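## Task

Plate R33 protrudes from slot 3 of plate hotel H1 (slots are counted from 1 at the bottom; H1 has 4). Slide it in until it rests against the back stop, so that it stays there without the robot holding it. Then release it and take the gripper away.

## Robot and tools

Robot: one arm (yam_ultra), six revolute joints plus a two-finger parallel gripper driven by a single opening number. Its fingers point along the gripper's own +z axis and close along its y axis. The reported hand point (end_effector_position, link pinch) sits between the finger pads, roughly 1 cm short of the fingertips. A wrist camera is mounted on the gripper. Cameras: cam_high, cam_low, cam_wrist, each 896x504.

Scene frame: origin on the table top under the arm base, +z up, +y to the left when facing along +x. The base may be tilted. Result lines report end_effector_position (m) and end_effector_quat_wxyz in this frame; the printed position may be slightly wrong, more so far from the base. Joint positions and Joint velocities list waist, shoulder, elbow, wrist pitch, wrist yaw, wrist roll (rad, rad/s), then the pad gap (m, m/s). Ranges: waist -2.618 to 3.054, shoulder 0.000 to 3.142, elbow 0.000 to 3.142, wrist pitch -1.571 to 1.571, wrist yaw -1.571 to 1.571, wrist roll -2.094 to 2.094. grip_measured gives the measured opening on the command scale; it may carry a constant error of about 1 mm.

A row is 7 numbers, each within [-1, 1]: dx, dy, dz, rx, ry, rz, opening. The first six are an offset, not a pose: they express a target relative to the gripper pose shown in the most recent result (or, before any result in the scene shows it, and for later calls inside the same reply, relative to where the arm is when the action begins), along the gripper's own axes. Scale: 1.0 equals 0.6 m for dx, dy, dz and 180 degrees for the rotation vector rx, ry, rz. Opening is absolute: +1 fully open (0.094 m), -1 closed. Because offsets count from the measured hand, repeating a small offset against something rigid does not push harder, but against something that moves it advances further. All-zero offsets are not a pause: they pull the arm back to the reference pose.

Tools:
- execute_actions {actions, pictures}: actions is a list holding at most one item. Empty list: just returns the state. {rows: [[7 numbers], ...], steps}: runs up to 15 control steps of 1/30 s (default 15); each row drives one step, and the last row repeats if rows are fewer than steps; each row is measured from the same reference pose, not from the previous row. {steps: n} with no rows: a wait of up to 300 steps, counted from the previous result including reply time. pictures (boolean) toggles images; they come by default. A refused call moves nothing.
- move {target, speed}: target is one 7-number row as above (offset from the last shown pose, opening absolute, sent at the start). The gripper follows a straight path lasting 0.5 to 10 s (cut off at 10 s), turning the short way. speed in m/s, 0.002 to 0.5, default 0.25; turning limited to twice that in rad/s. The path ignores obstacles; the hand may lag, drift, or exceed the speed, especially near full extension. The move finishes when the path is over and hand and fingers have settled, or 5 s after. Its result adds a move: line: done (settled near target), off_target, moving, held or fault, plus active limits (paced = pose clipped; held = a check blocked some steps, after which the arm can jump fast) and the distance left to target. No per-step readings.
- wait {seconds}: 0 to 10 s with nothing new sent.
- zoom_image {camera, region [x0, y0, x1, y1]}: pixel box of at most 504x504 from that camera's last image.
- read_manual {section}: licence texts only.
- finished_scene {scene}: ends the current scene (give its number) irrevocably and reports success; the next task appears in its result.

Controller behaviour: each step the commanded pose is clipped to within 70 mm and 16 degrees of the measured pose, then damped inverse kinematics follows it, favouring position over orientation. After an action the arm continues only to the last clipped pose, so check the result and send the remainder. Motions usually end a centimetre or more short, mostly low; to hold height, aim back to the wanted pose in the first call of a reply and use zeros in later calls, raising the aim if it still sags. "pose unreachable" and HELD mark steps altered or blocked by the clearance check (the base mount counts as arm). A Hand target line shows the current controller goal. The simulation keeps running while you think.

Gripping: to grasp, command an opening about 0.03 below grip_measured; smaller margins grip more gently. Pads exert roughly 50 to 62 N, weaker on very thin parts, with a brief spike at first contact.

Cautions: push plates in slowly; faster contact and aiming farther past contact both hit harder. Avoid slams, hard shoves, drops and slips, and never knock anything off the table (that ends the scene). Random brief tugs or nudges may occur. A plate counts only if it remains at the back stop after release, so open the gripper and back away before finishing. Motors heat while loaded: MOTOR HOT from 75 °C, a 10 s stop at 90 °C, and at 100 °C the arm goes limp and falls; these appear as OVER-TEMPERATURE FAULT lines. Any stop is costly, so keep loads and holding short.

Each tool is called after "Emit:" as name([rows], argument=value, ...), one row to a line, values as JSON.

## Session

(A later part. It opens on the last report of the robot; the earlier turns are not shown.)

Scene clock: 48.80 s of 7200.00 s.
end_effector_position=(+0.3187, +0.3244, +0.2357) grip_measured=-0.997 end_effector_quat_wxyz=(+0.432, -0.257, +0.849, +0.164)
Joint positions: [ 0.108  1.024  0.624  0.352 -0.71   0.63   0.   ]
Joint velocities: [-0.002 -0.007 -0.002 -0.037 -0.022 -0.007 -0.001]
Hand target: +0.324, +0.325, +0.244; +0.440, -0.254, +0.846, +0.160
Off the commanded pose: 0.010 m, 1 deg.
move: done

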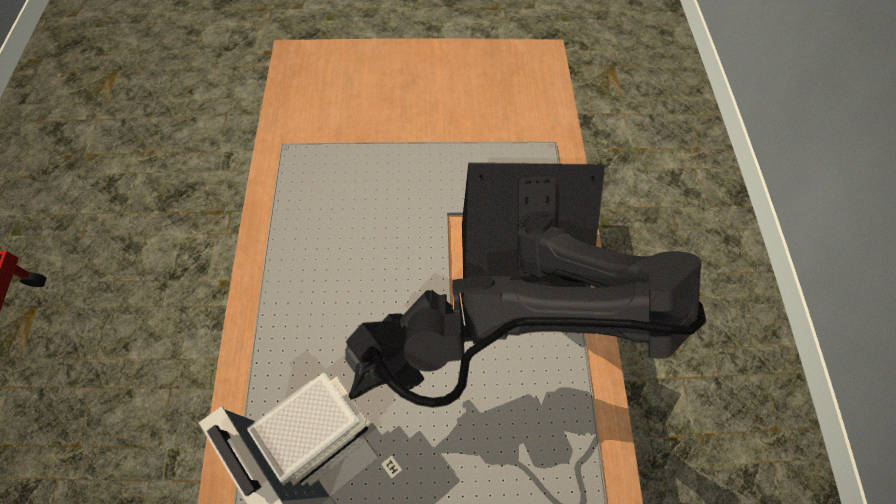

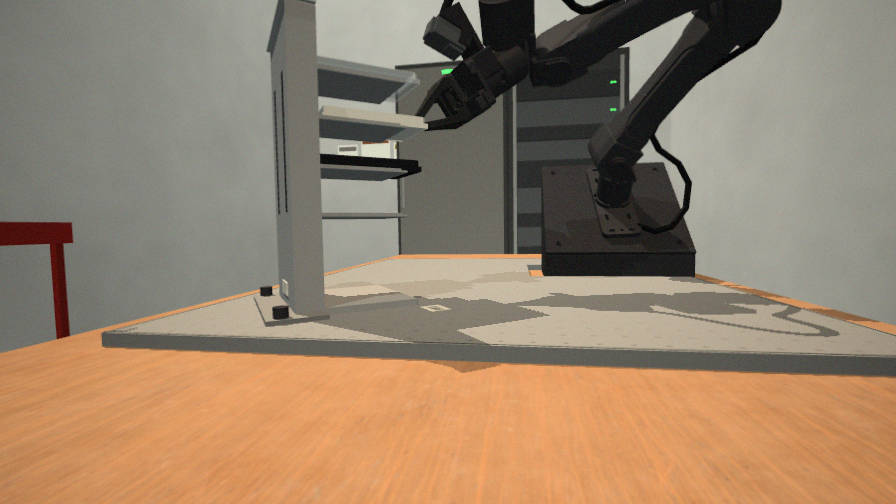

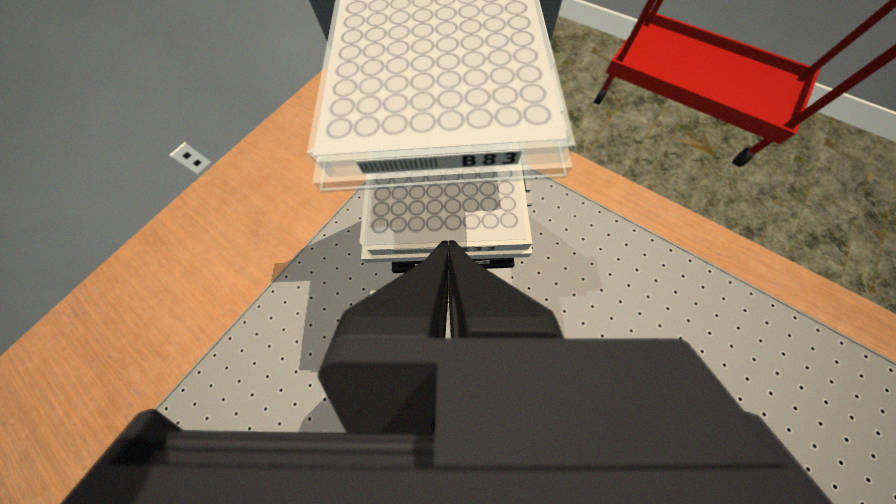

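Emit:
move(target=[-0.03,0,0.027,0,0,0,-1], speed=0.02)

Emit:
zoom_image(camera="cam_low", region=[300,40,560,190])

Scene clock: 51.10 s of 7200.00 s.
end_effector_position=(+0.3282, +0.3287, +0.2334) grip_measured=-0.997 end_effector_quat_wxyz=(+0.419, -0.250, +0.858, +0.164)
Joint positions: [ 0.114  1.076  0.681  0.316 -0.718  0.63   0.   ]
Joint velocities: [-0.017  0.002  0.002 -0.007 -0.066  0.022 -0.001]
Hand target: +0.337, +0.337, +0.241; +0.432, -0.257, +0.849, +0.164
Off the commanded pose: 0.016 m, 2 deg.
move: off_target

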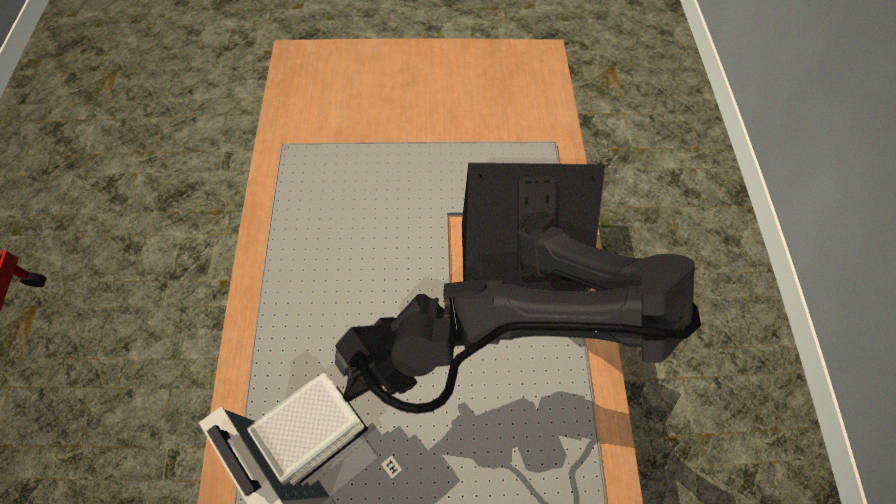

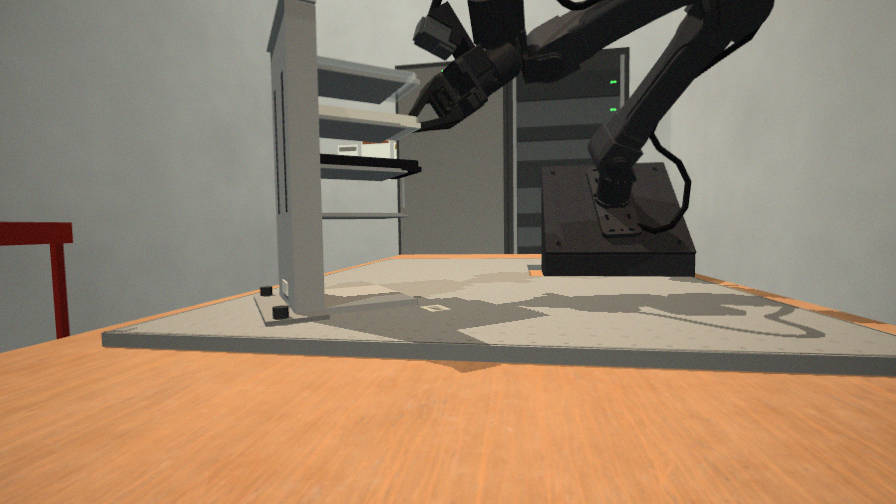

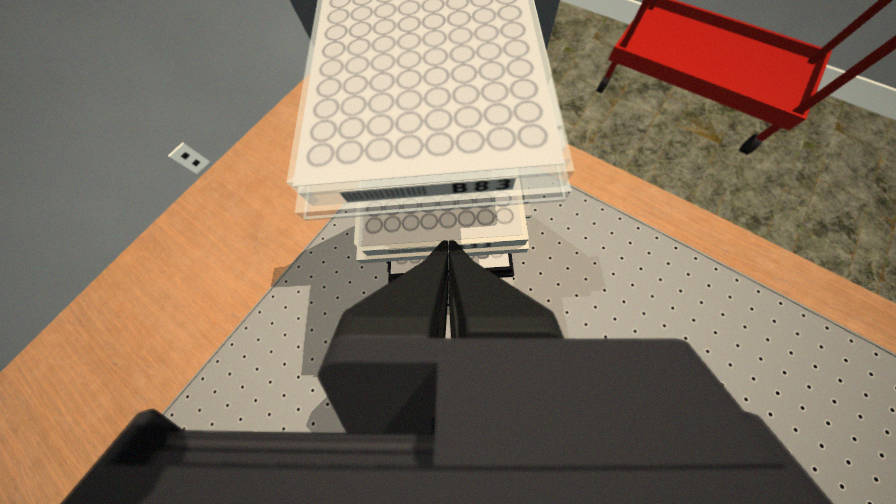

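Region (300, 40, 560, 190) of cam_low's 896x504 image, scaled by 1.938, with more detail than that image has; it fills the top 291 rows of this view, and the rest is white.

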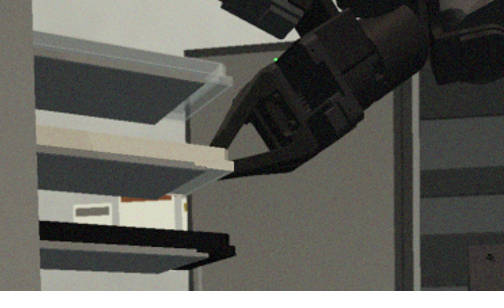

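Nearly flush; one more push to confirm.

Emit:
move(target=[-0.03,-0.006,0.024,0,0,0,-1], speed=0.02)

Emit:
zoom_image(camera="cam_low", region=[300,40,560,190])

Scene clock: 53.13 s of 7200.00 s.
end_effector_position=(+0.3288, +0.3292, +0.2332) grip_measured=-0.997 end_effector_quat_wxyz=(+0.394, -0.245, +0.869, +0.171)
Joint positions: [ 0.092  1.1    0.722  0.26  -0.781  0.63   0.   ]
Joint velocities: [-0.012 -0.007  0.027 -0.066 -0.081 -0.022 -0.001]
Hand target: +0.346, +0.337, +0.240; +0.418, -0.250, +0.858, +0.164
Off the commanded pose: 0.023 m, 3 deg.
move: off_target

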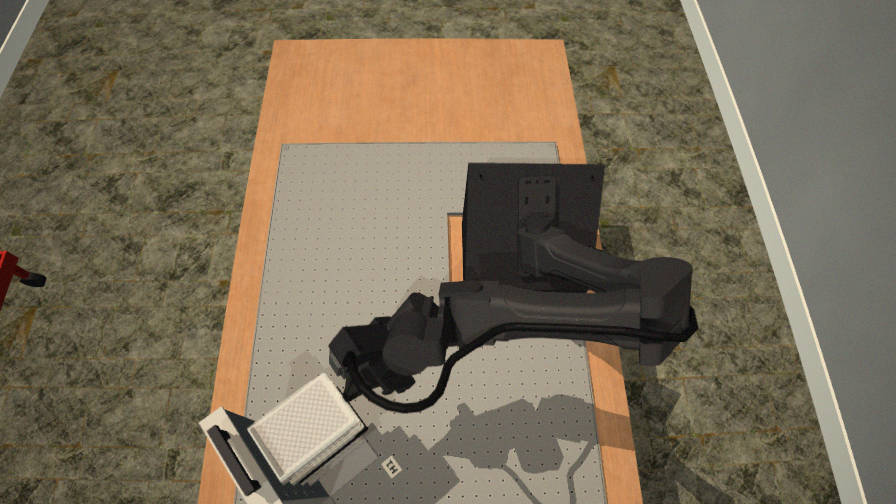

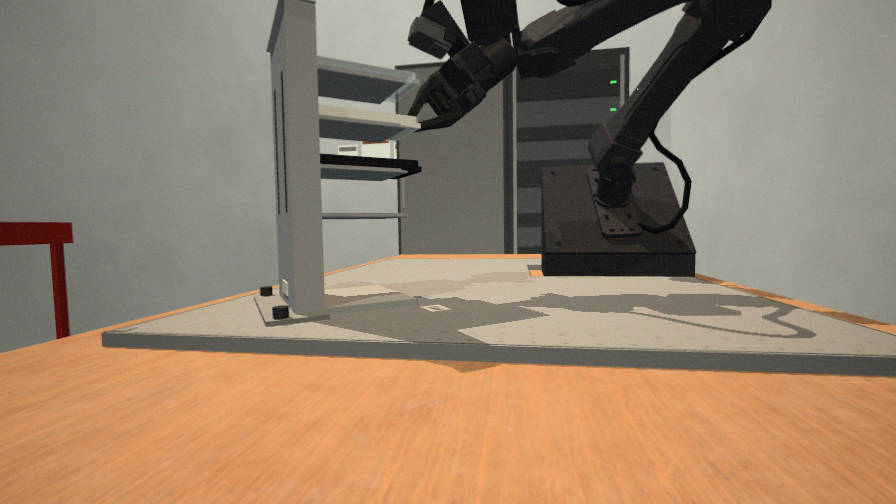

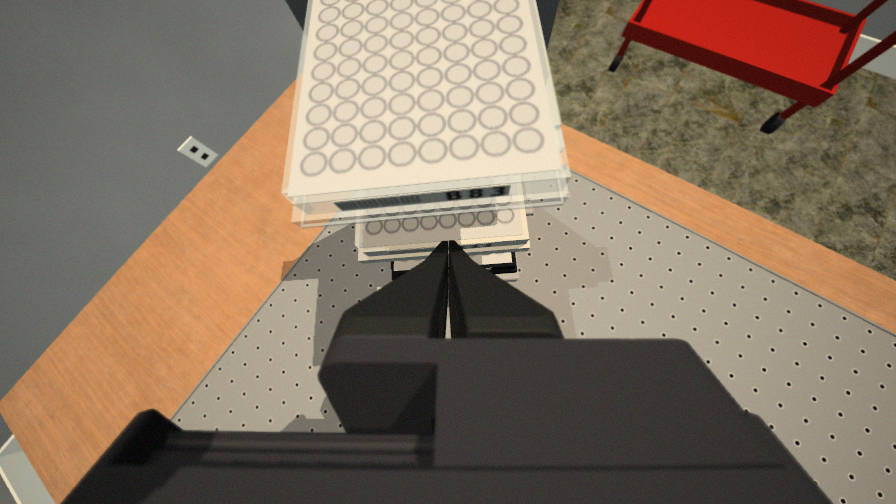

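Region (300, 40, 560, 190) of cam_low's 896x504 image, scaled by 1.938, with more detail than that image has; it fills the top 291 rows of this view, and the rest is white.

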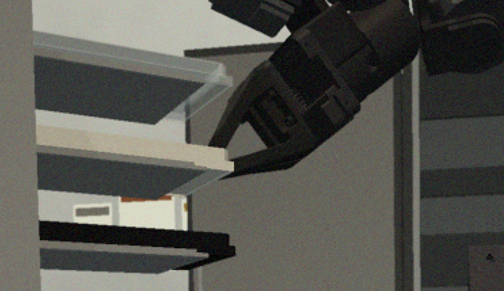

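Stopped. Retreat.

Emit:
move(target=[0.04,0,-0.13,0,0,0,-1], speed=0.1)

Emit:
zoom_image(camera="cam_low", region=[300,40,560,190])

Emit:
finished_scene(scene=1)

Scene clock: 55.30 s of 7200.00 s.
end_effector_position=(+0.2706, +0.2873, +0.2618) grip_measured=-0.997 end_effector_quat_wxyz=(+0.388, -0.244, +0.870, +0.180)
Joint positions: [-0.178  0.83   0.578  0.091 -1.067  0.585  0.   ]
Joint velocities: [ 0.012 -0.017 -0.002 -0.022 -0.066  0.022 -0.   ]
Hand target: +0.269, +0.283, +0.264; +0.395, -0.243, +0.868, +0.174
Off the commanded pose: 0.005 m, 1 deg.
move: done

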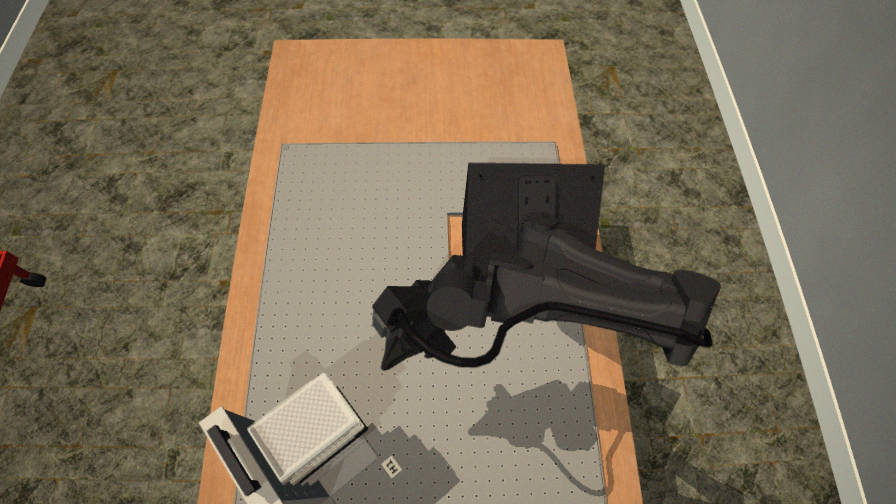

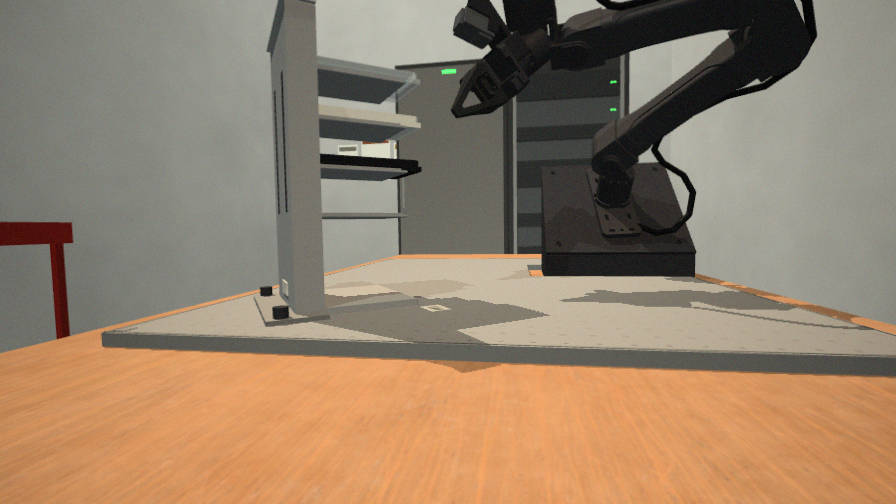

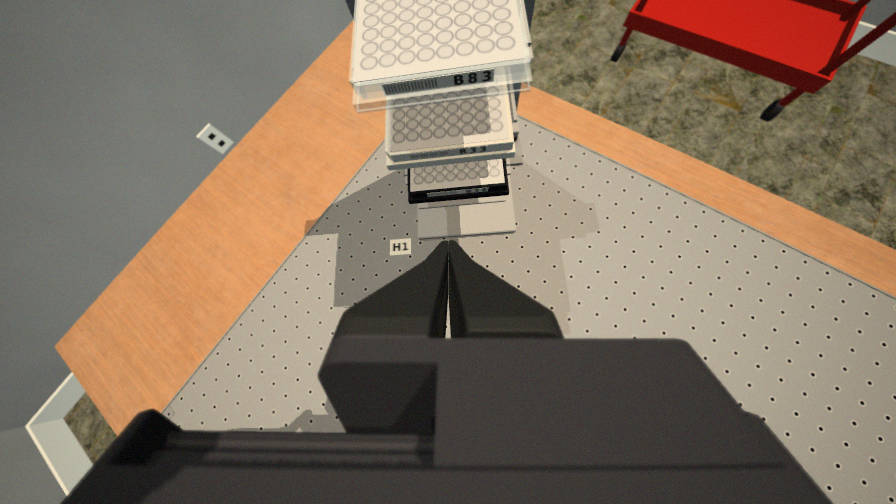

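Region (300, 40, 560, 190) of cam_low's 896x504 image, scaled by 1.938, with more detail than that image has; it fills the top 291 rows of this view, and the rest is white.

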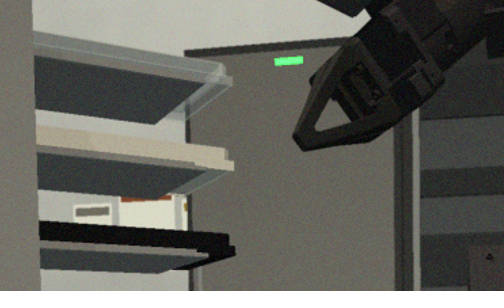

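The scene is finished: the task was done.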